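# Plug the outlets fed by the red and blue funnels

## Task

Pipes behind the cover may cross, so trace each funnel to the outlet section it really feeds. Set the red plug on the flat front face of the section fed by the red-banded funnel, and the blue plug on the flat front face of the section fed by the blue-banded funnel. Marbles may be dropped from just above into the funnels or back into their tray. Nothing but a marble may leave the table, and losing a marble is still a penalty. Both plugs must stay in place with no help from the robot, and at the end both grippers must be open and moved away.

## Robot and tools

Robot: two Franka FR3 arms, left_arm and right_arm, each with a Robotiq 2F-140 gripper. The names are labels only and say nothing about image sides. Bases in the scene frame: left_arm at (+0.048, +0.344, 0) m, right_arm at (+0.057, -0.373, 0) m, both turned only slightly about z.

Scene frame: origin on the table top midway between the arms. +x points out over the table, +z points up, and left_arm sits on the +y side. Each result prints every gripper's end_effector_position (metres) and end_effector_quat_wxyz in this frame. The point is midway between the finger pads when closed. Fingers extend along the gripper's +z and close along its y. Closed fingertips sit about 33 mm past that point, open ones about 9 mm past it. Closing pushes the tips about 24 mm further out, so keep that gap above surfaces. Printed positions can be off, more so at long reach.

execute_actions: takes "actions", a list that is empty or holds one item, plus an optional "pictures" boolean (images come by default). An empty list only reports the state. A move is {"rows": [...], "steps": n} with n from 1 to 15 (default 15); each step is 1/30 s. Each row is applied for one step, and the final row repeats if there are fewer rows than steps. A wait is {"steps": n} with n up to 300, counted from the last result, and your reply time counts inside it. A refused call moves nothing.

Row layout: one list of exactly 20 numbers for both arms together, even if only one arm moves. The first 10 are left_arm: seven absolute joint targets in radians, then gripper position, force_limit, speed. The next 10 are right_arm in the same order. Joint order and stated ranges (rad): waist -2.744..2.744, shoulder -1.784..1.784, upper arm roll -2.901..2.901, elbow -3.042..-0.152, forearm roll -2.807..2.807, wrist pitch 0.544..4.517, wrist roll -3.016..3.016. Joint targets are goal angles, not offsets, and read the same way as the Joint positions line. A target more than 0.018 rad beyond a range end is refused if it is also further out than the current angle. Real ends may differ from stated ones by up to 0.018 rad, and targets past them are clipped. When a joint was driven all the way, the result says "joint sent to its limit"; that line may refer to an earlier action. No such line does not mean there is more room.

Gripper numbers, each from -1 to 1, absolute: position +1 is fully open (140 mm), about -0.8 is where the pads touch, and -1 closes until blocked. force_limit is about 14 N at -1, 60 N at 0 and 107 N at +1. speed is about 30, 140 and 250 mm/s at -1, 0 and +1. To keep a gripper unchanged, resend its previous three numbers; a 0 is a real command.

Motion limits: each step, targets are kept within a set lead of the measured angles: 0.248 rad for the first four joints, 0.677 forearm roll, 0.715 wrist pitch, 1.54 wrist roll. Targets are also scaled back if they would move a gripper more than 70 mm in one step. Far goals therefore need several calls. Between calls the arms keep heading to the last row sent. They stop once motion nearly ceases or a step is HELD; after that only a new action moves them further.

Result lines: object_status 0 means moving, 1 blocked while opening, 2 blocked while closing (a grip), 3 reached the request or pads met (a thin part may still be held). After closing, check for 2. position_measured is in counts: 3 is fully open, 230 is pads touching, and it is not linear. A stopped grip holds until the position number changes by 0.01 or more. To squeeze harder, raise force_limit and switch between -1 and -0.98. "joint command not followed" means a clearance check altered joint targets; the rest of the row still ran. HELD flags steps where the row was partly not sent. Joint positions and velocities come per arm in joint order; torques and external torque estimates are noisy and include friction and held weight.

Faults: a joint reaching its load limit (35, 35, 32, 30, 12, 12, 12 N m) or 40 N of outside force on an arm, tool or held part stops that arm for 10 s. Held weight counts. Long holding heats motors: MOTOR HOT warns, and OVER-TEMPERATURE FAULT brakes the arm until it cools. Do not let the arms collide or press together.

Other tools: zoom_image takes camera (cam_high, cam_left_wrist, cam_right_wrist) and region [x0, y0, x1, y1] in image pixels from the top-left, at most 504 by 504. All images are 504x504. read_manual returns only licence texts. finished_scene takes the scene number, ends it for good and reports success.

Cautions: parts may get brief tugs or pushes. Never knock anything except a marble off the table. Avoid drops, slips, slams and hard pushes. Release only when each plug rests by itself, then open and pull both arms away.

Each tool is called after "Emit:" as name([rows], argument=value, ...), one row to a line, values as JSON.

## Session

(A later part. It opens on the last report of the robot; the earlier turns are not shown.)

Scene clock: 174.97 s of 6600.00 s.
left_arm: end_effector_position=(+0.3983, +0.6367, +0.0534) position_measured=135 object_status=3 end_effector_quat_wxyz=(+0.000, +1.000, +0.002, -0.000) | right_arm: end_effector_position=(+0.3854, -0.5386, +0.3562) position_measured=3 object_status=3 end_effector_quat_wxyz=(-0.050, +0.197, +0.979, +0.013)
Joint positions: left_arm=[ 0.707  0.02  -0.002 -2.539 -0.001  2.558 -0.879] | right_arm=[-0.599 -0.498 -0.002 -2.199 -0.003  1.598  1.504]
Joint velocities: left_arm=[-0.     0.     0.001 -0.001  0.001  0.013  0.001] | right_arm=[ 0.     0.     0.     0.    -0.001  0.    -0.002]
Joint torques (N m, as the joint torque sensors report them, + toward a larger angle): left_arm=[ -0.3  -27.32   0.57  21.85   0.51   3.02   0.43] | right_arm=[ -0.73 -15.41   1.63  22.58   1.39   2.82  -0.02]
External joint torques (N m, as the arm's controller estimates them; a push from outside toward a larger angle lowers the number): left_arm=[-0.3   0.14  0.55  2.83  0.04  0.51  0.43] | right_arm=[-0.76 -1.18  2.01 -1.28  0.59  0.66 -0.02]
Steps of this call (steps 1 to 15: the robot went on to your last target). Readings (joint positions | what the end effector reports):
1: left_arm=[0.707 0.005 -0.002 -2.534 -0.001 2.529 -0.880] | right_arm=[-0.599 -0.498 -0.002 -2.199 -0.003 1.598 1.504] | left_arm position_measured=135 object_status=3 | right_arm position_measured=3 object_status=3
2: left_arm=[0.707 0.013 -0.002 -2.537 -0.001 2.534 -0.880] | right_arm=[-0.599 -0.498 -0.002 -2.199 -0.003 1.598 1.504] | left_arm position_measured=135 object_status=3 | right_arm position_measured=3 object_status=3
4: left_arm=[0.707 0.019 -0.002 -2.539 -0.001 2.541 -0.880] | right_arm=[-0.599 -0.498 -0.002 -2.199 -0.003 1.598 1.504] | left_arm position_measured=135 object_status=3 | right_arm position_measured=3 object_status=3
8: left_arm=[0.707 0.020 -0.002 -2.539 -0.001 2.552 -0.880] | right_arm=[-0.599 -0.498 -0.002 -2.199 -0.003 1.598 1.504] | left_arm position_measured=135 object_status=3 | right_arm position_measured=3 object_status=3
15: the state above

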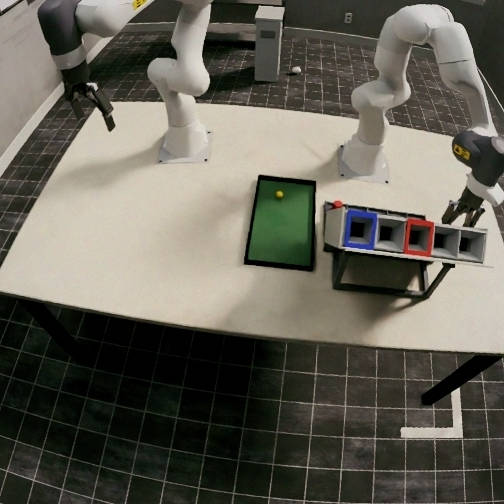

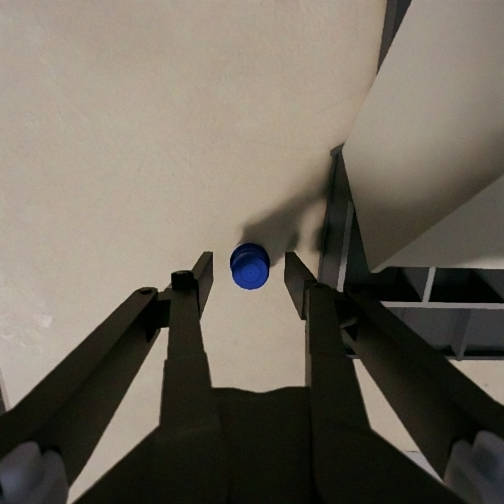

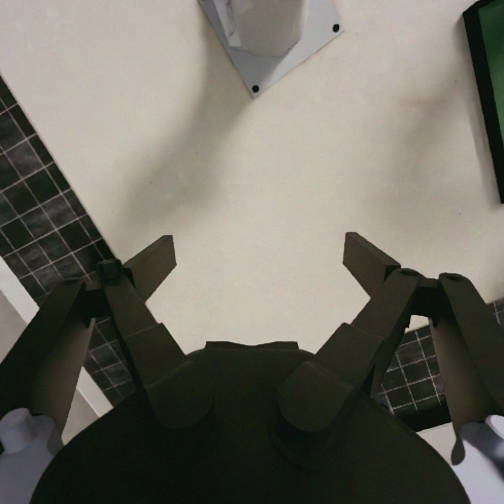

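Emit:
execute_actions([
  {"rows":[[0.703,0.016,0,-2.536,0,2.564,-0.875,-0.05,-0.4,-0.3,-0.6,-0.5,0,-2.2,0,1.6,1.5,1,0,0],[0.703,0.016,0,-2.536,0,2.564,-0.875,-0.05,-0.4,-0.3,-0.6,-0.5,0,-2.2,0,1.6,1.5,1,0,0],[0.703,0.016,0,-2.536,0,2.564,-0.875,-0.05,-0.4,-0.3,-0.6,-0.5,0,-2.2,0,1.6,1.5,1,0,0],[0.703,0.016,0,-2.536,0,2.564,-0.875,-1,-0.4,-0.3,-0.6,-0.5,0,-2.2,0,1.6,1.5,1,0,0]]},
], pictures=false)

Emit:
execute_actions([
  {"steps":12},
])

Scene clock: 179.10 s of 6600.00 s.
left_arm: end_effector_position=(+0.4011, +0.6379, +0.0554) position_measured=191 object_status=0 end_effector_quat_wxyz=(-0.002, +1.000, +0.001, +0.003) | right_arm: end_effector_position=(+0.3854, -0.5386, +0.3562) position_measured=3 object_status=3 end_effector_quat_wxyz=(-0.050, +0.197, +0.979, +0.013)
Joint positions: left_arm=[ 0.705  0.018 -0.001 -2.537 -0.001  2.561 -0.879] | right_arm=[-0.599 -0.498 -0.002 -2.199 -0.003  1.598  1.504]
Joint velocities: left_arm=[-0.001  0.001  0.001 -0.     0.001  0.     0.001] | right_arm=[ 0.     0.     0.001  0.     0.    -0.     0.   ]
Joint torques (N m, as the joint torque sensors report them, + toward a larger angle): left_arm=[ -0.9  -28.5    0.45  21.32   0.56   2.89   0.25] | right_arm=[ -1.26 -15.19   1.8   22.59   1.48   2.92  -0.04]
External joint torques (N m, as the arm's controller estimates them; a push from outside toward a larger angle lowers the number): left_arm=[-0.88 -1.02  0.44  2.19  0.09  0.35  0.25] | right_arm=[-1.35 -0.99  2.1  -1.3   0.66  0.76 -0.04]
Steps of this call (steps 1 to 15: the robot went on to your last target; steps 16 to 90: nothing new was sent; then 0.63 s passed at rest; steps 91 to 105: all 15 steps of this action). Readings (joint positions | what the end effector reports):
91: left_arm=[0.707 0.020 -0.001 -2.539 -0.001 2.560 -0.879] | right_arm=[-0.599 -0.498 -0.002 -2.199 -0.003 1.598 1.504] | left_arm position_measured=135 object_status=3 | right_arm position_measured=3 object_status=3
92: left_arm=[0.706 0.020 -0.001 -2.538 -0.001 2.561 -0.879] | right_arm=[-0.599 -0.498 -0.002 -2.199 -0.003 1.598 1.504] | left_arm position_measured=135 object_status=3 | right_arm position_measured=3 object_status=3
94: left_arm=[0.706 0.019 -0.001 -2.538 -0.001 2.561 -0.879] | right_arm=[-0.599 -0.498 -0.002 -2.199 -0.003 1.598 1.504] | left_arm position_measured=135 object_status=0 | right_arm position_measured=3 object_status=3
98: left_arm=[0.705 0.018 -0.001 -2.537 -0.001 2.561 -0.879] | right_arm=[-0.599 -0.498 -0.002 -2.199 -0.003 1.598 1.504] | left_arm position_measured=158 object_status=0 | right_arm position_measured=3 object_status=3
105: the state above

Scene clock: 179.50 s of 6600.00 s.
left_arm: end_effector_position=(+0.4011, +0.6379, +0.0554) position_measured=191 object_status=2 end_effector_quat_wxyz=(-0.002, +1.000, +0.001, +0.003) | right_arm: end_effector_position=(+0.3854, -0.5386, +0.3562) position_measured=3 object_status=3 end_effector_quat_wxyz=(-0.050, +0.197, +0.979, +0.013)
Joint positions: left_arm=[ 0.705  0.018 -0.001 -2.537 -0.001  2.561 -0.879] | right_arm=[-0.599 -0.498 -0.002 -2.199 -0.003  1.598  1.504]
Joint velocities: left_arm=[-0.    -0.001 -0.001  0.001  0.    -0.001  0.   ] | right_arm=[ 0.002  0.001 -0.    -0.     0.    -0.    -0.001]
Joint torques (N m, as the joint torque sensors report them, + toward a larger angle): left_arm=[ -0.6  -28.7    0.61  21.36   0.56   2.93   0.41] | right_arm=[ -0.23 -15.11   2.    22.64   1.39   2.74  -0.05]
External joint torques (N m, as the arm's controller estimates them; a push from outside toward a larger angle lowers the number): left_arm=[-0.55 -1.19  0.65  2.24  0.09  0.39  0.41] | right_arm=[-0.29 -0.97  2.35 -1.17  0.58  0.58 -0.05]
Steps of this call (steps 1 to 12: the robot went on to your last target). Readings (joint positions | what the end effector reports):
1: left_arm=[0.705 0.018 -0.001 -2.537 -0.001 2.561 -0.879] | right_arm=[-0.599 -0.498 -0.002 -2.199 -0.003 1.598 1.504] | left_arm position_measured=191 object_status=0 | right_arm position_measured=3 object_status=3
2: left_arm=[0.705 0.018 -0.001 -2.537 -0.001 2.561 -0.879] | right_arm=[-0.599 -0.498 -0.002 -2.199 -0.003 1.598 1.504] | left_arm position_measured=191 object_status=0 | right_arm position_measured=3 object_status=3
4: left_arm=[0.705 0.018 -0.001 -2.537 -0.001 2.561 -0.879] | right_arm=[-0.599 -0.498 -0.002 -2.199 -0.003 1.598 1.504] | left_arm position_measured=191 object_status=2 | right_arm position_measured=3 object_status=3
8: left_arm=[0.705 0.018 -0.001 -2.537 -0.001 2.561 -0.879] | right_arm=[-0.599 -0.498 -0.002 -2.199 -0.003 1.598 1.504] | left_arm position_measured=191 object_status=2 | right_arm position_measured=3 object_status=3
12: the state above

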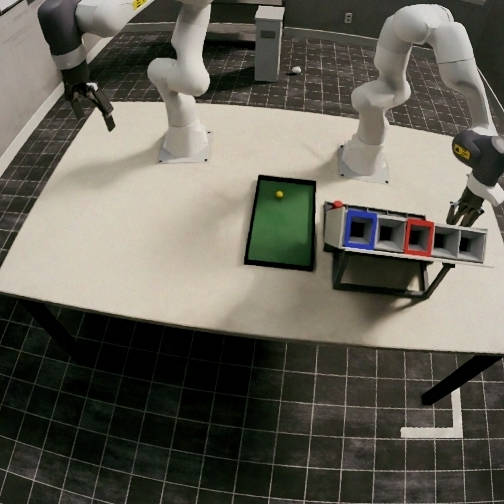

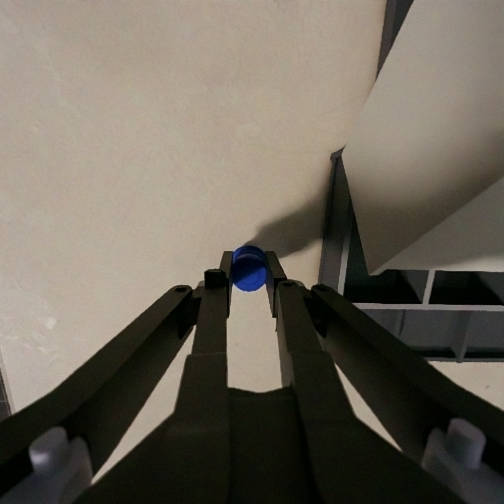

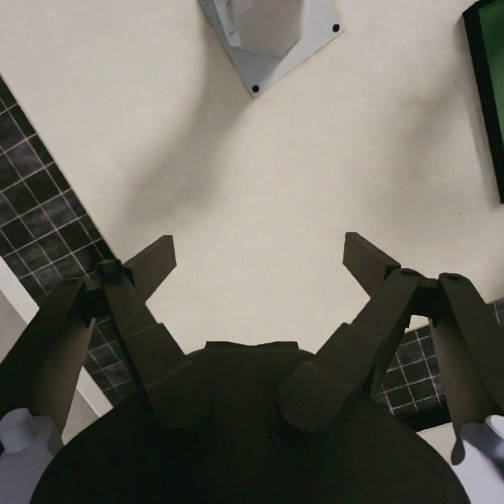

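Emit:
execute_actions([
  {"rows":[[0.705,0.01,0,-2.535,0,2.53,-0.875,-1,-0.4,-0.3,-0.6,-0.5,0,-2.2,0,1.6,1.5,1,0,0],[0.705,0,0,-2.533,0,2.49,-0.875,-1,-0.4,-0.3,-0.6,-0.5,0,-2.2,0,1.6,1.5,1,0,0],[0.71,-0.02,0,-2.528,0,2.45,-0.875,-1,-0.4,-0.3,-0.6,-0.5,0,-2.2,0,1.6,1.5,1,0,0],[0.715,-0.04,0,-2.522,0,2.41,-0.875,-1,-0.4,-0.3,-0.6,-0.5,0,-2.2,0,1.6,1.5,1,0,0],[0.72,-0.06,0,-2.515,0,2.38,-0.875,-1,-0.4,-0.3,-0.6,-0.5,0,-2.2,0,1.6,1.5,1,0,0],[0.73,-0.08,0,-2.508,0,2.35,-0.875,-1,-0.4,-0.3,-0.6,-0.5,0,-2.2,0,1.6,1.5,1,0,0],[0.74,-0.1,0,-2.5,0,2.32,-0.875,-1,-0.4,-0.3,-0.6,-0.5,0,-2.2,0,1.6,1.5,1,0,0],[0.75,-0.12,0,-2.494,0,2.3,-0.875,-1,-0.4,-0.3,-0.6,-0.5,0,-2.2,0,1.6,1.5,1,0,0],[0.76,-0.14,0,-2.49,0,2.28,-0.875,-1,-0.4,-0.3,-0.6,-0.5,0,-2.2,0,1.6,1.5,1,0,0],[0.77,-0.17,0,-2.49,0,2.26,-0.875,-1,-0.4,-0.3,-0.6,-0.5,0,-2.2,0,1.6,1.5,1,0,0],[0.78,-0.2,0,-2.5,0,2.24,-0.875,-1,-0.4,-0.3,-0.6,-0.5,0,-2.2,0,1.6,1.5,1,0,0],[0.79,-0.24,0,-2.51,0,2.22,-0.875,-1,-0.4,-0.3,-0.6,-0.5,0,-2.2,0,1.6,1.5,1,0,0],[0.8,-0.28,0,-2.53,0,2.2,-0.875,-1,-0.4,-0.3,-0.6,-0.5,0,-2.2,0,1.6,1.5,1,0,0],[0.81,-0.32,0,-2.56,0,2.18,-0.875,-1,-0.4,-0.3,-0.6,-0.5,0,-2.2,0,1.6,1.5,1,0,0],[0.82,-0.37,0,-2.59,0,2.16,-0.875,-1,-0.4,-0.3,-0.6,-0.5,0,-2.2,0,1.6,1.5,1,0,0]]},
], pictures=false)

Emit:
execute_actions([
  {"rows":[[0.82,-0.42,0,-2.625,0,2.14,-0.875,-1,-0.4,-0.3,-0.6,-0.5,0,-2.2,0,1.6,1.5,1,0,0],[0.82,-0.47,0,-2.66,0,2.12,-0.875,-1,-0.4,-0.3,-0.6,-0.5,0,-2.2,0,1.6,1.5,1,0,0],[0.82,-0.52,0,-2.69,0,2.1,-0.9,-1,-0.4,-0.3,-0.6,-0.5,0,-2.2,0,1.6,1.5,1,0,0],[0.82,-0.57,0,-2.725,0,2.09,-1,-1,-0.4,-0.3,-0.6,-0.5,0,-2.2,0,1.6,1.5,1,0,0],[0.82,-0.62,0,-2.76,0,2.08,-1.1,-1,-0.4,-0.3,-0.6,-0.5,0,-2.2,0,1.6,1.5,1,0,0],[0.81,-0.67,0,-2.79,0,2.07,-1.2,-1,-0.4,-0.3,-0.6,-0.5,0,-2.2,0,1.6,1.5,1,0,0],[0.79,-0.72,0,-2.83,0,2.07,-1.3,-1,-0.4,-0.3,-0.6,-0.5,0,-2.2,0,1.6,1.5,1,0,0],[0.76,-0.77,0,-2.86,0,2.07,-1.4,-1,-0.4,-0.3,-0.6,-0.5,0,-2.2,0,1.6,1.5,1,0,0],[0.72,-0.8,0,-2.89,0,2.07,-1.5,-1,-0.4,-0.3,-0.6,-0.5,0,-2.2,0,1.6,1.5,1,0,0],[0.67,-0.82,0,-2.9,0,2.07,-1.6,-1,-0.4,-0.3,-0.6,-0.5,0,-2.2,0,1.6,1.5,1,0,0],[0.62,-0.82,0,-2.9,0,2.07,-1.72,-1,-0.4,-0.3,-0.6,-0.5,0,-2.2,0,1.6,1.5,1,0,0],[0.57,-0.82,0,-2.9,0,2.07,-1.72,-1,-0.4,-0.3,-0.6,-0.5,0,-2.2,0,1.6,1.5,1,0,0],[0.52,-0.82,0,-2.9,0,2.07,-1.72,-1,-0.4,-0.3,-0.6,-0.5,0,-2.2,0,1.6,1.5,1,0,0],[0.47,-0.82,0,-2.9,0,2.07,-1.72,-1,-0.4,-0.3,-0.6,-0.5,0,-2.2,0,1.6,1.5,1,0,0],[0.42,-0.82,0,-2.9,0,2.07,-1.72,-1,-0.4,-0.3,-0.6,-0.5,0,-2.2,0,1.6,1.5,1,0,0]]},
], pictures=false)

Emit:
execute_actions([
  {"rows":[[0.36,-0.82,0,-2.9,0,2.07,-1.72,-1,-0.4,-0.3,-0.6,-0.5,0,-2.2,0,1.6,1.5,1,0,0],[0.3,-0.82,0,-2.9,0,2.07,-1.72,-1,-0.4,-0.3,-0.6,-0.5,0,-2.2,0,1.6,1.5,1,0,0],[0.24,-0.82,0,-2.9,0,2.08,-1.72,-1,-0.4,-0.3,-0.6,-0.5,0,-2.2,0,1.6,1.5,1,0,0],[0.18,-0.82,0,-2.9,0,2.1,-1.72,-1,-0.4,-0.3,-0.6,-0.5,0,-2.2,0,1.6,1.5,1,0,0],[0.12,-0.81,0,-2.905,0,2.12,-1.72,-1,-0.4,-0.3,-0.6,-0.5,0,-2.2,0,1.6,1.5,1,0,0],[0.06,-0.8,0,-2.91,0,2.14,-1.72,-1,-0.4,-0.3,-0.6,-0.5,0,-2.2,0,1.6,1.5,1,0,0],[0,-0.78,0,-2.915,0,2.16,-1.72,-1,-0.4,-0.3,-0.6,-0.5,0,-2.2,0,1.6,1.5,1,0,0],[-0.05,-0.76,0,-2.92,0,2.18,-1.72,-1,-0.4,-0.3,-0.6,-0.5,0,-2.2,0,1.6,1.5,1,0,0],[-0.09,-0.74,0,-2.93,0,2.2,-1.72,-1,-0.4,-0.3,-0.6,-0.5,0,-2.2,0,1.6,1.5,1,0,0],[-0.12,-0.72,0,-2.937,0,2.22,-1.72,-1,-0.4,-0.3,-0.6,-0.5,0,-2.2,0,1.6,1.5,1,0,0],[-0.14,-0.7,0,-2.945,0,2.235,-1.72,-1,-0.4,-0.3,-0.6,-0.5,0,-2.2,0,1.6,1.5,1,0,0],[-0.14,-0.689,0,-2.95,0,2.235,-1.72,-1,-0.4,-0.3,-0.6,-0.5,0,-2.2,0,1.6,1.5,1,0,0]]},
], pictures=false)

Emit:
execute_actions([
  {"steps":20},
])

Scene clock: 203.87 s of 6600.00 s.
left_arm: end_effector_position=(+0.3511, +0.6480, +0.1612) position_measured=191 object_status=2 end_effector_quat_wxyz=(-0.001, +0.999, +0.047, +0.001) | right_arm: end_effector_position=(+0.3854, -0.5386, +0.3562) position_measured=3 object_status=3 end_effector_quat_wxyz=(-0.050, +0.197, +0.979, +0.013)
Joint positions: left_arm=[ 0.797 -0.282 -0.001 -2.541 -0.001  2.262 -0.879] | right_arm=[-0.599 -0.498 -0.002 -2.199 -0.003  1.598  1.504]
Joint velocities: left_arm=[ 0.283 -1.213  0.022 -0.591 -0.001 -0.611 -0.001] | right_arm=[-0.    -0.     0.001 -0.     0.    -0.001 -0.002]
Joint torques (N m, as the joint torque sensors report them, + toward a larger angle): left_arm=[ -0.03 -13.21  -0.76  23.86   0.69   2.33   0.35] | right_arm=[ -0.23 -15.6    1.35  22.67   1.49   2.8   -0.05]
External joint torques (N m, as the arm's controller estimates them; a push from outside toward a larger angle lowers the number): left_arm=[ 1.48 -1.25  0.56  1.01  0.17 -0.51  0.35] | right_arm=[-0.27 -1.33  1.69 -1.22  0.68  0.64 -0.05]
Steps of this call (steps 1 to 15: the robot went on to your last target; steps 16 to 90: nothing new was sent; then 20.87 s passed at rest; steps 91 to 105: all 15 steps of this action). Readings (joint positions | what the end effector reports):
91: left_arm=[0.705 0.017 -0.001 -2.537 -0.001 2.557 -0.879] | right_arm=[-0.599 -0.498 -0.002 -2.199 -0.003 1.598 1.504] | left_arm position_measured=191 object_status=2 | right_arm position_measured=3 object_status=3
92: left_arm=[0.705 0.014 -0.001 -2.537 -0.001 2.546 -0.879] | right_arm=[-0.599 -0.498 -0.002 -2.199 -0.003 1.598 1.504] | left_arm position_measured=191 object_status=2 | right_arm position_measured=3 object_status=3
94: left_arm=[0.707 -0.003 -0.001 -2.534 -0.001 2.508 -0.879] | right_arm=[-0.599 -0.498 -0.002 -2.199 -0.003 1.598 1.504] | left_arm position_measured=191 object_status=2 | right_arm position_measured=3 object_status=3
98: left_arm=[0.729 -0.073 -0.002 -2.512 -0.001 2.412 -0.879] | right_arm=[-0.599 -0.498 -0.002 -2.199 -0.003 1.598 1.504] | left_arm position_measured=191 object_status=2 | right_arm position_measured=3 object_status=3
105: the state above

Scene clock: 204.37 s of 6600.00 s.
left_arm: end_effector_position=(+0.3021, +0.4874, +0.1766) position_measured=191 object_status=2 end_effector_quat_wxyz=(+0.000, +0.988, +0.157, +0.002) | right_arm: end_effector_position=(+0.3854, -0.5386, +0.3562) position_measured=3 object_status=3 end_effector_quat_wxyz=(-0.050, +0.197, +0.979, +0.013)
Joint positions: left_arm=[ 0.523 -0.812  0.001 -2.893 -0.001  2.084 -1.373] | right_arm=[-0.599 -0.498 -0.002 -2.199 -0.003  1.598  1.504]
Joint velocities: left_arm=[-1.362 -0.081 -0.058 -0.077 -0.001 -0.071 -1.134] | right_arm=[-0.001  0.    -0.002  0.    -0.     0.    -0.002]
Joint torques (N m, as the joint torque sensors report them, + toward a larger angle): left_arm=[ 5.51 -3.92  0.44 23.74  0.83  2.17 -0.35] | right_arm=[ -0.9  -15.38   1.8   22.14   1.49   2.85  -0.06]
External joint torques (N m, as the arm's controller estimates them; a push from outside toward a larger angle lowers the number): left_arm=[-1.2  -0.52 -1.09 -0.24  0.05 -0.38 -0.34] | right_arm=[-0.84 -1.17  2.3  -1.72  0.69  0.69 -0.06]
Steps of this call (steps 1 to 15: all 15 steps of this action). Readings (joint positions | what the end effector reports):
1: left_arm=[0.805 -0.326 0.000 -2.565 -0.001 2.242 -0.879] | right_arm=[-0.599 -0.498 -0.002 -2.199 -0.003 1.598 1.504] | left_arm position_measured=191 object_status=2 | right_arm position_measured=3 object_status=3
2: left_arm=[0.810 -0.373 0.001 -2.593 -0.001 2.221 -0.879] | right_arm=[-0.599 -0.498 -0.002 -2.199 -0.003 1.598 1.504] | left_arm position_measured=191 object_status=2 | right_arm position_measured=3 object_status=3
4: left_arm=[0.815 -0.468 0.001 -2.655 -0.001 2.181 -0.892] | right_arm=[-0.599 -0.498 -0.002 -2.199 -0.003 1.598 1.504] | left_arm position_measured=191 object_status=2 | right_arm position_measured=3 object_status=3
8: left_arm=[0.797 -0.666 0.003 -2.788 -0.001 2.123 -1.020] | right_arm=[-0.599 -0.498 -0.002 -2.199 -0.003 1.598 1.504] | left_arm position_measured=191 object_status=2 | right_arm position_measured=3 object_status=3
15: the state above

Scene clock: 204.87 s of 6600.00 s.
left_arm: end_effector_position=(+0.3275, +0.3053, +0.1281) position_measured=191 object_status=2 end_effector_quat_wxyz=(-0.003, +0.999, -0.030, -0.025) | right_arm: end_effector_position=(+0.3854, -0.5386, +0.3562) position_measured=3 object_status=3 end_effector_quat_wxyz=(-0.050, +0.197, +0.979, +0.013)
Joint positions: left_arm=[-0.127 -0.697 -0.003 -2.948 -0.     2.201 -1.65 ] | right_arm=[-0.599 -0.498 -0.002 -2.199 -0.003  1.598  1.504]
Joint velocities: left_arm=[-0.157  0.128  0.002 -0.071 -0.002  0.167 -0.218] | right_arm=[ 0.  0. -0. -0. -0.  0.  0.]
Joint torques (N m, as the joint torque sensors report them, + toward a larger angle): left_arm=[-1.02 -7.41  0.72 26.7   0.68  3.14 -0.15] | right_arm=[ -0.51 -15.39   1.98  23.52   1.4    2.76  -0.13]
External joint torques (N m, as the arm's controller estimates them; a push from outside toward a larger angle lowers the number): left_arm=[-2.25  2.18  0.38  1.34 -0.03  0.26 -0.14] | right_arm=[-0.46 -1.04  2.45 -0.43  0.6   0.6  -0.14]
Steps of this call (steps 1 to 15: all 15 steps of this action). Readings (joint positions | what the end effector reports):
1: left_arm=[0.472 -0.814 0.001 -2.895 -0.001 2.082 -1.408] | right_arm=[-0.599 -0.498 -0.002 -2.199 -0.003 1.598 1.504] | left_arm position_measured=191 object_status=2 | right_arm position_measured=3 object_status=3
2: left_arm=[0.418 -0.815 0.001 -2.896 -0.001 2.081 -1.440] | right_arm=[-0.599 -0.498 -0.002 -2.199 -0.003 1.598 1.504] | left_arm position_measured=191 object_status=2 | right_arm position_measured=3 object_status=3
4: left_arm=[0.303 -0.817 0.001 -2.898 -0.001 2.083 -1.495] | right_arm=[-0.599 -0.498 -0.002 -2.199 -0.003 1.598 1.504] | left_arm position_measured=191 object_status=2 | right_arm position_measured=3 object_status=3
8: left_arm=[0.069 -0.795 0.000 -2.906 -0.000 2.122 -1.573] | right_arm=[-0.599 -0.498 -0.002 -2.199 -0.003 1.598 1.504] | left_arm position_measured=191 object_status=2 | right_arm position_measured=3 object_status=3
15: the state above

Scene clock: 205.53 s of 6600.00 s.
left_arm: end_effector_position=(+0.3349, +0.3011, +0.1281) position_measured=191 object_status=2 end_effector_quat_wxyz=(-0.002, +1.000, -0.006, -0.013) | right_arm: end_effector_position=(+0.3854, -0.5386, +0.3562) position_measured=3 object_status=3 end_effector_quat_wxyz=(-0.050, +0.197, +0.979, +0.013)
Joint positions: left_arm=[-0.138 -0.691 -0.002 -2.95  -0.     2.232 -1.709] | right_arm=[-0.599 -0.498 -0.002 -2.199 -0.003  1.598  1.504]
Joint velocities: left_arm=[-0.001 -0.001  0.001 -0.    -0.     0.004 -0.025] | right_arm=[-0.001 -0.001  0.002  0.    -0.     0.     0.002]
Joint torques (N m, as the joint torque sensors report them, + toward a larger angle): left_arm=[-1.66 -4.21  0.93 25.08  0.73  2.92 -0.22] | right_arm=[ -0.65 -15.47   1.93  22.1    1.43   2.83   0.1 ]
External joint torques (N m, as the arm's controller estimates them; a push from outside toward a larger angle lowers the number): left_arm=[-1.68  2.36  1.52  2.59  0.05  0.47 -0.22] | right_arm=[-0.7  -1.13  2.27 -1.84  0.62  0.66  0.1 ]
Steps of this call (steps 1 to 20: the robot went on to your last target). Readings (joint positions | what the end effector reports):
1: left_arm=[-0.131 -0.694 -0.003 -2.950 -0.000 2.206 -1.656] | right_arm=[-0.599 -0.498 -0.002 -2.199 -0.003 1.598 1.504] | left_arm position_measured=191 object_status=2 | right_arm position_measured=3 object_status=3
2: left_arm=[-0.133 -0.692 -0.002 -2.950 -0.000 2.210 -1.663] | right_arm=[-0.599 -0.498 -0.002 -2.199 -0.003 1.598 1.504] | left_arm position_measured=191 object_status=2 | right_arm position_measured=3 object_status=3
4: left_arm=[-0.136 -0.691 -0.002 -2.950 -0.000 2.217 -1.673] | right_arm=[-0.599 -0.498 -0.002 -2.199 -0.003 1.598 1.504] | left_arm position_measured=191 object_status=2 | right_arm position_measured=3 object_status=3
8: left_arm=[-0.137 -0.691 -0.002 -2.950 -0.000 2.226 -1.688] | right_arm=[-0.599 -0.498 -0.002 -2.199 -0.003 1.598 1.504] | left_arm position_measured=191 object_status=2 | right_arm position_measured=3 object_status=3
20: the state above

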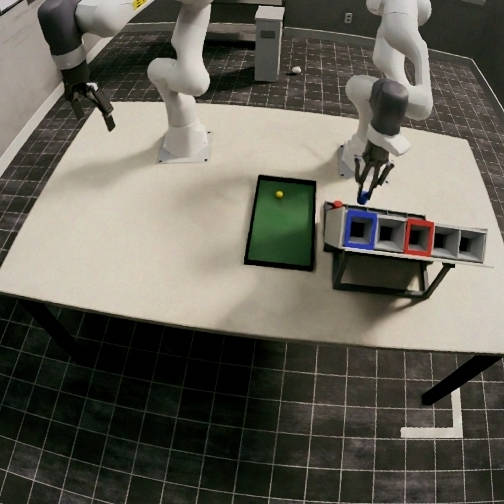

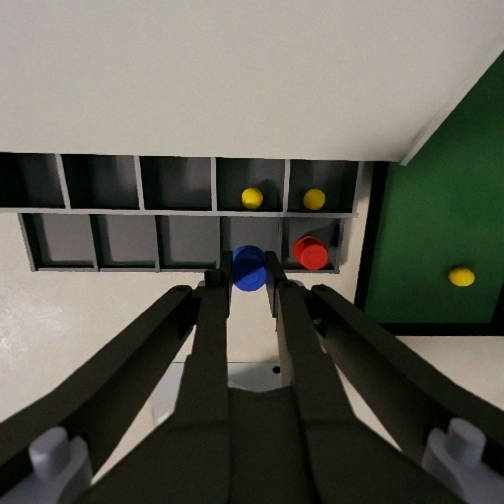

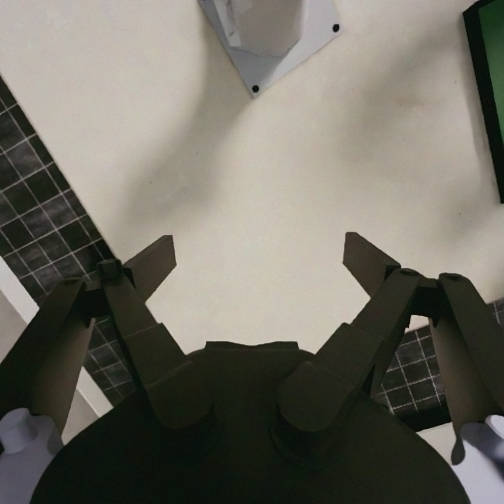

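Emit:
execute_actions([
  {"rows":[[-0.144,-0.684,0,-2.952,0,2.28,-1.72,-1,-0.4,-0.3,-0.6,-0.5,0,-2.2,0,1.6,1.5,1,0,0],[-0.144,-0.674,0,-2.956,0,2.32,-1.72,-1,-0.4,-0.3,-0.6,-0.5,0,-2.2,0,1.6,1.5,1,0,0],[-0.144,-0.66,0,-2.962,0,2.35,-1.72,-1,-0.4,-0.3,-0.6,-0.5,0,-2.2,0,1.6,1.5,1,0,0],[-0.144,-0.645,0,-2.968,0,2.375,-1.72,-1,-0.4,-0.3,-0.6,-0.5,0,-2.2,0,1.6,1.5,1,0,0],[-0.144,-0.63,0,-2.973,0,2.4,-1.72,-1,-0.4,-0.3,-0.6,-0.5,0,-2.2,0,1.6,1.5,1,0,0],[-0.144,-0.615,0,-2.978,0,2.42,-1.72,-1,-0.4,-0.3,-0.6,-0.5,0,-2.2,0,1.6,1.5,1,0,0],[-0.144,-0.6,0,-2.983,0,2.44,-1.72,-1,-0.4,-0.3,-0.6,-0.5,0,-2.2,0,1.6,1.5,1,0,0],[-0.144,-0.585,0,-2.988,0,2.46,-1.72,-1,-0.4,-0.3,-0.6,-0.5,0,-2.2,0,1.6,1.5,1,0,0],[-0.144,-0.57,0,-2.993,0,2.48,-1.72,-1,-0.4,-0.3,-0.6,-0.5,0,-2.2,0,1.6,1.5,1,0,0],[-0.144,-0.555,0,-2.998,0,2.5,-1.72,-1,-0.4,-0.3,-0.6,-0.5,0,-2.2,0,1.6,1.5,1,0,0],[-0.144,-0.54,0,-3.003,0,2.51,-1.72,-1,-0.4,-0.3,-0.6,-0.5,0,-2.2,0,1.6,1.5,1,0,0],[-0.144,-0.525,0,-3.008,0,2.514,-1.72,-1,-0.4,-0.3,-0.6,-0.5,0,-2.2,0,1.6,1.5,1,0,0],[-0.144,-0.512,0,-3.012,0,2.514,-1.72,-1,-0.4,-0.3,-0.6,-0.5,0,-2.2,0,1.6,1.5,1,0,0],[-0.144,-0.5,0,-3.015,0,2.514,-1.72,-1,-0.4,-0.3,-0.6,-0.5,0,-2.2,0,1.6,1.5,1,0,0],[-0.144,-0.488,0,-3.018,0,2.514,-1.72,-1,-0.4,-0.3,-0.6,-0.5,0,-2.2,0,1.6,1.5,1,0,0]]},
], pictures=false)

Emit:
execute_actions([
  {"steps":18},
])

Scene clock: 214.83 s of 6600.00 s.
left_arm: end_effector_position=(+0.3393, +0.2993, +0.0723) position_measured=191 object_status=2 end_effector_quat_wxyz=(-0.002, +1.000, -0.004, -0.010) | right_arm: end_effector_position=(+0.3854, -0.5386, +0.3562) position_measured=3 object_status=3 end_effector_quat_wxyz=(-0.050, +0.197, +0.979, +0.013)
Joint positions: left_arm=[-0.142 -0.517 -0.001 -3.009 -0.     2.472 -1.716] | right_arm=[-0.599 -0.498 -0.002 -2.199 -0.003  1.598  1.504]
Joint velocities: left_arm=[-0.001  0.38   0.001 -0.118  0.     0.227  0.001] | right_arm=[-0.001 -0.    -0.    -0.001  0.001  0.001  0.   ]
Joint torques (N m, as the joint torque sensors report them, + toward a larger angle): left_arm=[ -2.18 -10.76  -0.7   21.4    0.6    3.15  -0.06] | right_arm=[ -0.15 -14.97   2.25  21.86   1.53   2.81  -0.11]
External joint torques (N m, as the arm's controller estimates them; a push from outside toward a larger angle lowers the number): left_arm=[-2.18  1.64 -0.22  0.43  0.07  0.52 -0.06] | right_arm=[-0.13 -0.73  2.69 -1.97  0.72  0.65 -0.11]
Steps of this call (steps 1 to 30: the robot went on to your last target; steps 31 to 90: nothing new was sent; then 5.80 s passed at rest; steps 91 to 105: all 15 steps of this action). Readings (joint positions | what the end effector reports):
91: left_arm=[-0.139 -0.690 -0.001 -2.951 -0.000 2.239 -1.716] | right_arm=[-0.599 -0.498 -0.002 -2.199 -0.003 1.598 1.504] | left_arm position_measured=191 object_status=2 | right_arm position_measured=3 object_status=3
92: left_arm=[-0.140 -0.687 -0.001 -2.952 -0.000 2.253 -1.716] | right_arm=[-0.599 -0.498 -0.002 -2.199 -0.003 1.598 1.504] | left_arm position_measured=191 object_status=2 | right_arm position_measured=3 object_status=3
94: left_arm=[-0.141 -0.672 -0.001 -2.956 -0.000 2.289 -1.716] | right_arm=[-0.599 -0.498 -0.002 -2.199 -0.003 1.598 1.504] | left_arm position_measured=191 object_status=2 | right_arm position_measured=3 object_status=3
98: left_arm=[-0.142 -0.618 -0.001 -2.975 -0.000 2.367 -1.716] | right_arm=[-0.599 -0.498 -0.002 -2.199 -0.003 1.598 1.504] | left_arm position_measured=191 object_status=2 | right_arm position_measured=3 object_status=3
105: the state above

Scene clock: 215.43 s of 6600.00 s.
left_arm: end_effector_position=(+0.3392, +0.2993, +0.0642) position_measured=191 object_status=2 end_effector_quat_wxyz=(-0.002, +1.000, -0.004, -0.009) | right_arm: end_effector_position=(+0.3854, -0.5386, +0.3562) position_measured=3 object_status=3 end_effector_quat_wxyz=(-0.050, +0.197, +0.979, +0.013)
Joint positions: left_arm=[-0.142 -0.49  -0.001 -3.018 -0.     2.51  -1.716] | right_arm=[-0.599 -0.498 -0.002 -2.199 -0.003  1.598  1.504]
Joint velocities: left_arm=[-0.     0.002  0.     0.001 -0.001  0.006 -0.   ] | right_arm=[-0.     0.    -0.001  0.001 -0.001 -0.001  0.   ]
Joint torques (N m, as the joint torque sensors report them, + toward a larger angle): left_arm=[-1.61 -7.77  0.03 21.37  0.46  2.84 -0.11] | right_arm=[ -0.88 -14.54   1.88  22.59   1.59   2.84  -0.01]
External joint torques (N m, as the arm's controller estimates them; a push from outside toward a larger angle lowers the number): left_arm=[-1.63  2.27  0.46  1.92 -0.05  0.37 -0.11] | right_arm=[-0.84 -0.25  2.33 -1.34  0.79  0.67 -0.02]
Steps of this call (steps 1 to 18: the robot went on to your last target). Readings (joint positions | what the end effector reports):
1: left_arm=[-0.142 -0.506 -0.001 -3.013 -0.000 2.479 -1.716] | right_arm=[-0.599 -0.498 -0.002 -2.199 -0.003 1.598 1.504] | left_arm position_measured=191 object_status=2 | right_arm position_measured=3 object_status=3
2: left_arm=[-0.142 -0.499 -0.001 -3.016 -0.000 2.484 -1.716] | right_arm=[-0.599 -0.498 -0.002 -2.199 -0.003 1.598 1.504] | left_arm position_measured=191 object_status=2 | right_arm position_measured=3 object_status=3
4: left_arm=[-0.142 -0.493 -0.001 -3.018 -0.000 2.492 -1.716] | right_arm=[-0.599 -0.498 -0.002 -2.199 -0.003 1.598 1.504] | left_arm position_measured=191 object_status=2 | right_arm position_measured=3 object_status=3
8: left_arm=[-0.142 -0.491 -0.001 -3.018 -0.000 2.502 -1.716] | right_arm=[-0.599 -0.498 -0.002 -2.199 -0.003 1.598 1.504] | left_arm position_measured=191 object_status=2 | right_arm position_measured=3 object_status=3
18: the state above

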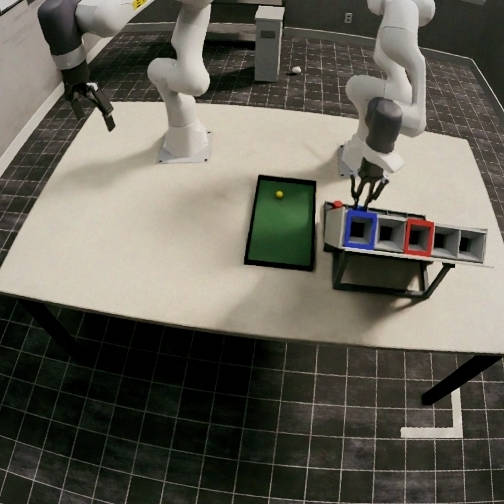

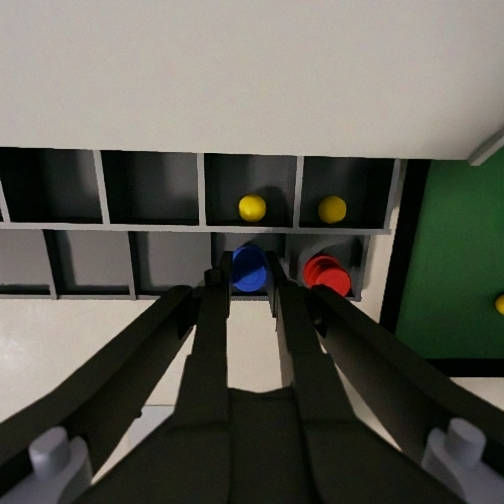

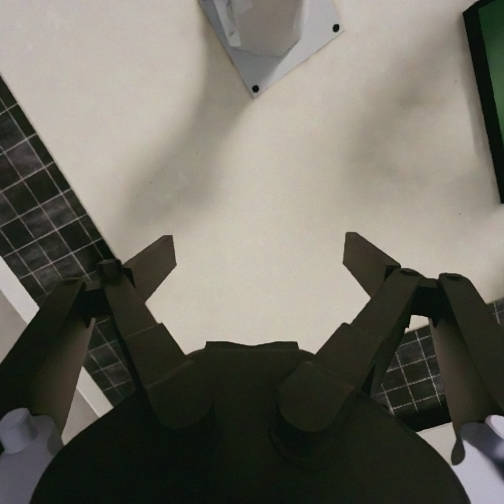

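Emit:
execute_actions([
  {"rows":[[-0.142,-0.482,0,-3.018,0,2.514,-1.72,-1,-0.4,-0.3,-0.6,-0.5,0,-2.2,0,1.6,1.5,1,0,0],[-0.142,-0.482,0,-3.018,0,2.514,-1.72,-1,-0.4,-0.3,-0.6,-0.5,0,-2.2,0,1.6,1.5,1,0,0],[-0.142,-0.482,0,-3.018,0,2.514,-1.72,-1,-0.4,-0.3,-0.6,-0.5,0,-2.2,0,1.6,1.5,1,0,0],[-0.142,-0.482,0,-3.018,0,2.514,-1.72,-1,-0.4,-0.3,-0.6,-0.5,0,-2.2,0,1.6,1.5,1,0,0],[-0.142,-0.482,0,-3.018,0,2.514,-1.72,-1,-0.4,-0.3,-0.6,-0.5,0,-2.2,0,1.6,1.5,1,0,0],[-0.142,-0.482,0,-3.018,0,2.514,-1.72,-0.35,-0.4,-0.3,-0.6,-0.5,0,-2.2,0,1.6,1.5,1,0,0]]},
], pictures=false)

Emit:
execute_actions([
  {"rows":[[-0.142,-0.485,0,-3.018,0,2.49,-1.72,-0.35,-0.4,-0.3,-0.6,-0.5,0,-2.2,0,1.6,1.5,1,0,0],[-0.142,-0.495,0,-3.016,0,2.45,-1.72,-0.35,-0.4,-0.3,-0.6,-0.5,0,-2.2,0,1.6,1.5,1,0,0],[-0.142,-0.51,0,-3.012,0,2.42,-1.72,-0.35,-0.4,-0.3,-0.6,-0.5,0,-2.2,0,1.6,1.5,1,0,0],[-0.142,-0.525,0,-3.008,0,2.39,-1.72,-0.35,-0.4,-0.3,-0.6,-0.5,0,-2.2,0,1.6,1.5,1,0,0],[-0.142,-0.54,0,-3.003,0,2.37,-1.72,-0.35,-0.4,-0.3,-0.6,-0.5,0,-2.2,0,1.6,1.5,1,0,0],[-0.142,-0.555,0,-2.998,0,2.35,-1.72,-0.35,-0.4,-0.3,-0.6,-0.5,0,-2.2,0,1.6,1.5,1,0,0],[-0.142,-0.57,0,-2.993,0,2.33,-1.72,-0.35,-0.4,-0.3,-0.6,-0.5,0,-2.2,0,1.6,1.5,1,0,0],[-0.142,-0.585,0,-2.988,0,2.31,-1.72,-0.35,-0.4,-0.3,-0.6,-0.5,0,-2.2,0,1.6,1.5,1,0,0],[-0.142,-0.6,0,-2.983,0,2.29,-1.72,-0.35,-0.4,-0.3,-0.6,-0.5,0,-2.2,0,1.6,1.5,1,0,0],[-0.142,-0.615,0,-2.978,0,2.27,-1.72,-0.35,-0.4,-0.3,-0.6,-0.5,0,-2.2,0,1.6,1.5,1,0,0],[-0.142,-0.63,0,-2.973,0,2.25,-1.72,-0.35,-0.4,-0.3,-0.6,-0.5,0,-2.2,0,1.6,1.5,1,0,0],[-0.142,-0.65,0,-2.966,0,2.22,-1.72,-0.35,-0.4,-0.3,-0.6,-0.5,0,-2.2,0,1.6,1.5,1,0,0],[-0.142,-0.67,0,-2.958,0,2.19,-1.72,-0.35,-0.4,-0.3,-0.6,-0.5,0,-2.2,0,1.6,1.5,1,0,0],[-0.142,-0.7,0,-2.945,0,2.15,-1.72,-0.35,-0.4,-0.3,-0.6,-0.5,0,-2.2,0,1.6,1.5,1,0,0],[-0.142,-0.73,0,-2.93,0,2.1,-1.72,-0.35,-0.4,-0.3,-0.6,-0.5,0,-2.2,0,1.6,1.5,1,0,0]]},
], pictures=false)

Emit:
execute_actions([
  {"rows":[[-0.142,-0.77,0,-2.92,0,2.05,-1.72,-0.35,-0.4,-0.3,-0.6,-0.5,0,-2.2,0,1.6,1.5,1,0,0],[-0.142,-0.81,0,-2.91,0,2.0,-1.72,-0.35,-0.4,-0.3,-0.6,-0.5,0,-2.2,0,1.6,1.5,1,0,0],[-0.142,-0.86,0,-2.9,0,1.95,-1.72,-0.35,-0.4,-0.3,-0.6,-0.5,0,-2.2,0,1.6,1.5,1,0,0],[-0.142,-0.91,0,-2.89,0,1.9,-1.72,-0.35,-0.4,-0.3,-0.6,-0.5,0,-2.2,0,1.6,1.5,1,0,0],[-0.142,-0.96,0,-2.88,0,1.87,-1.72,-0.35,-0.4,-0.3,-0.6,-0.5,0,-2.2,0,1.6,1.5,1,0,0],[-0.142,-1.0,0,-2.86,0,1.85,-1.72,-0.35,-0.4,-0.3,-0.6,-0.5,0,-2.2,0,1.6,1.5,1,0,0]]},
])

Scene clock: 229.00 s of 6600.00 s.
left_arm: end_effector_position=(+0.3382, +0.2994, +0.0627) position_measured=173 object_status=0 end_effector_quat_wxyz=(-0.002, +1.000, -0.004, -0.011) | right_arm: end_effector_position=(+0.3854, -0.5386, +0.3562) position_measured=3 object_status=3 end_effector_quat_wxyz=(-0.050, +0.197, +0.979, +0.013)
Joint positions: left_arm=[-0.142 -0.485 -0.001 -3.018 -0.     2.512 -1.716] | right_arm=[-0.599 -0.498 -0.002 -2.199 -0.003  1.598  1.504]
Joint velocities: left_arm=[-0.     0.001 -0.001 -0.001 -0.001  0.     0.001] | right_arm=[-0.001  0.     0.     0.001 -0.002  0.001  0.   ]
Joint torques (N m, as the joint torque sensors report them, + toward a larger angle): left_arm=[-0.08 -8.21 -0.25 21.05  0.51  2.8  -0.02] | right_arm=[ -0.86 -15.12   2.29  22.6    1.39   2.72   0.05]
External joint torques (N m, as the arm's controller estimates them; a push from outside toward a larger angle lowers the number): left_arm=[-0.04  1.94  0.24  1.74  0.    0.34 -0.02] | right_arm=[-0.8  -0.94  2.77 -1.28  0.6   0.55  0.05]
Steps of this call (steps 1 to 15: the robot went on to your last target; steps 16 to 90: nothing new was sent; then 10.07 s passed at rest; steps 91 to 105: all 15 steps of this action). Readings (joint positions | what the end effector reports):
91: left_arm=[-0.142 -0.489 -0.001 -3.018 -0.000 2.511 -1.716] | right_arm=[-0.599 -0.498 -0.002 -2.199 -0.003 1.598 1.504] | left_arm position_measured=191 object_status=2 | right_arm position_measured=3 object_status=3
92: left_arm=[-0.142 -0.488 -0.001 -3.018 -0.000 2.511 -1.716] | right_arm=[-0.599 -0.498 -0.002 -2.199 -0.003 1.598 1.504] | left_arm position_measured=191 object_status=2 | right_arm position_measured=3 object_status=3
94: left_arm=[-0.142 -0.486 -0.001 -3.018 -0.000 2.511 -1.716] | right_arm=[-0.599 -0.498 -0.002 -2.199 -0.003 1.598 1.504] | left_arm position_measured=191 object_status=2 | right_arm position_measured=3 object_status=3
98: left_arm=[-0.142 -0.485 -0.001 -3.018 -0.000 2.512 -1.716] | right_arm=[-0.599 -0.498 -0.002 -2.199 -0.003 1.598 1.504] | left_arm position_measured=180 object_status=0 | right_arm position_measured=3 object_status=3
105: the state above

Scene clock: 229.50 s of 6600.00 s.
left_arm: end_effector_position=(+0.3304, +0.3006, +0.1206) position_measured=173 object_status=3 end_effector_quat_wxyz=(-0.003, +1.000, -0.004, -0.022) | right_arm: end_effector_position=(+0.3854, -0.5386, +0.3562) position_measured=3 object_status=3 end_effector_quat_wxyz=(-0.050, +0.197, +0.979, +0.013)
Joint positions: left_arm=[-0.142 -0.672 -0.001 -2.957 -0.     2.241 -1.716] | right_arm=[-0.599 -0.498 -0.002 -2.199 -0.003  1.598  1.504]
Joint velocities: left_arm=[-0.    -0.712  0.001  0.302 -0.    -0.843  0.   ] | right_arm=[-0.     0.     0.001 -0.    -0.     0.     0.001]
Joint torques (N m, as the joint torque sensors report them, + toward a larger angle): left_arm=[-0.25 -5.22 -0.34 25.03  0.67  2.13 -0.03] | right_arm=[ -1.66 -15.18   2.19  22.33   1.43   2.75  -0.05]
External joint torques (N m, as the arm's controller estimates them; a push from outside toward a larger angle lowers the number): left_arm=[-0.26 -0.43  0.24  2.44  0.   -0.61 -0.03] | right_arm=[-1.68 -0.88  2.56 -1.57  0.62  0.59 -0.05]
Steps of this call (steps 1 to 15: all 15 steps of this action). Readings (joint positions | what the end effector reports):
1: left_arm=[-0.142 -0.485 -0.001 -3.018 -0.000 2.509 -1.716] | right_arm=[-0.599 -0.498 -0.002 -2.199 -0.003 1.598 1.504] | left_arm position_measured=173 object_status=0 | right_arm position_measured=3 object_status=3
2: left_arm=[-0.142 -0.486 -0.001 -3.018 -0.000 2.499 -1.716] | right_arm=[-0.599 -0.498 -0.002 -2.199 -0.003 1.598 1.504] | left_arm position_measured=173 object_status=0 | right_arm position_measured=3 object_status=3
4: left_arm=[-0.142 -0.500 -0.001 -3.016 -0.000 2.469 -1.716] | right_arm=[-0.599 -0.498 -0.002 -2.199 -0.003 1.598 1.504] | left_arm position_measured=173 object_status=3 | right_arm position_measured=3 object_status=3
8: left_arm=[-0.142 -0.551 -0.001 -3.000 -0.000 2.397 -1.716] | right_arm=[-0.599 -0.498 -0.002 -2.199 -0.003 1.598 1.504] | left_arm position_measured=173 object_status=3 | right_arm position_measured=3 object_status=3
15: the state above

Scene clock: 230.00 s of 6600.00 s.
left_arm: end_effector_position=(+0.3099, +0.3038, +0.2262) position_measured=173 object_status=3 end_effector_quat_wxyz=(+0.001, +1.000, -0.004, +0.010) | right_arm: end_effector_position=(+0.3854, -0.5386, +0.3562) position_measured=3 object_status=3 end_effector_quat_wxyz=(-0.050, +0.197, +0.979, +0.013)
Joint positions: left_arm=[-0.142 -0.997 -0.001 -2.858 -0.     1.881 -1.716] | right_arm=[-0.599 -0.498 -0.002 -2.199 -0.003  1.598  1.504]
Joint velocities: left_arm=[-0.    -0.001 -0.    -0.009  0.    -0.177 -0.001] | right_arm=[ 0.001  0.001  0.001  0.001 -0.001 -0.001  0.001]
Joint torques (N m, as the joint torque sensors report them, + toward a larger angle): left_arm=[ 0.22 -0.91 -0.66 25.01  0.8   2.24 -0.06] | right_arm=[ -0.46 -15.05   1.59  22.61   1.59   2.67  -0.02]
External joint torques (N m, as the arm's controller estimates them; a push from outside toward a larger angle lowers the number): left_arm=[ 0.24 -1.03  0.17  0.16 -0.06 -0.44 -0.07] | right_arm=[-0.43 -0.78  2.05 -1.27  0.79  0.51 -0.02]
Steps of this call (steps 1 to 15: all 15 steps of this action). Readings (joint positions | what the end effector reports):
1: left_arm=[-0.142 -0.700 -0.001 -2.946 -0.000 2.207 -1.716] | right_arm=[-0.599 -0.498 -0.002 -2.199 -0.003 1.598 1.504] | left_arm position_measured=173 object_status=3 | right_arm position_measured=3 object_status=3
2: left_arm=[-0.142 -0.733 -0.001 -2.936 -0.000 2.171 -1.716] | right_arm=[-0.599 -0.498 -0.002 -2.199 -0.003 1.598 1.504] | left_arm position_measured=173 object_status=3 | right_arm position_measured=3 object_status=3
4: left_arm=[-0.142 -0.813 -0.001 -2.915 -0.000 2.091 -1.716] | right_arm=[-0.599 -0.498 -0.002 -2.199 -0.003 1.598 1.504] | left_arm position_measured=173 object_status=3 | right_arm position_measured=3 object_status=3
8: left_arm=[-0.142 -0.966 -0.001 -2.867 -0.000 1.965 -1.716] | right_arm=[-0.599 -0.498 -0.002 -2.199 -0.003 1.598 1.504] | left_arm position_measured=173 object_status=3 | right_arm position_measured=3 object_status=3
15: the state above

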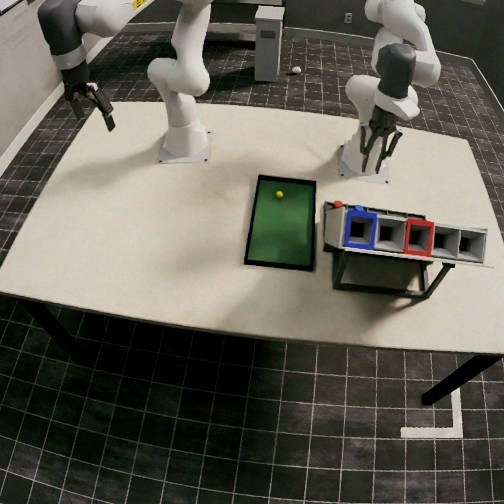

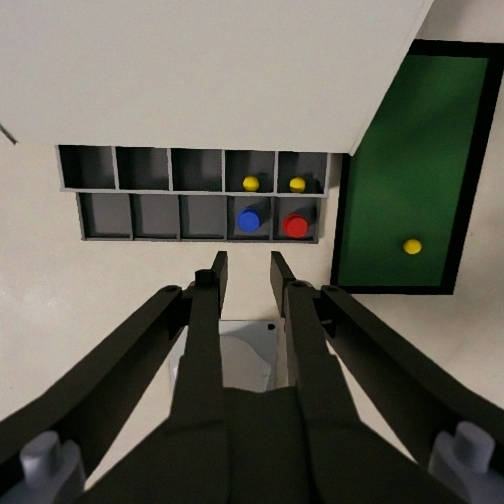

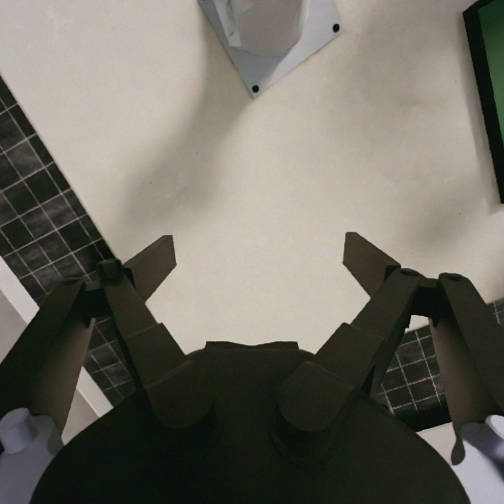

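Emit:
finished_scene(scene=2)

The scene is finished: the task was done.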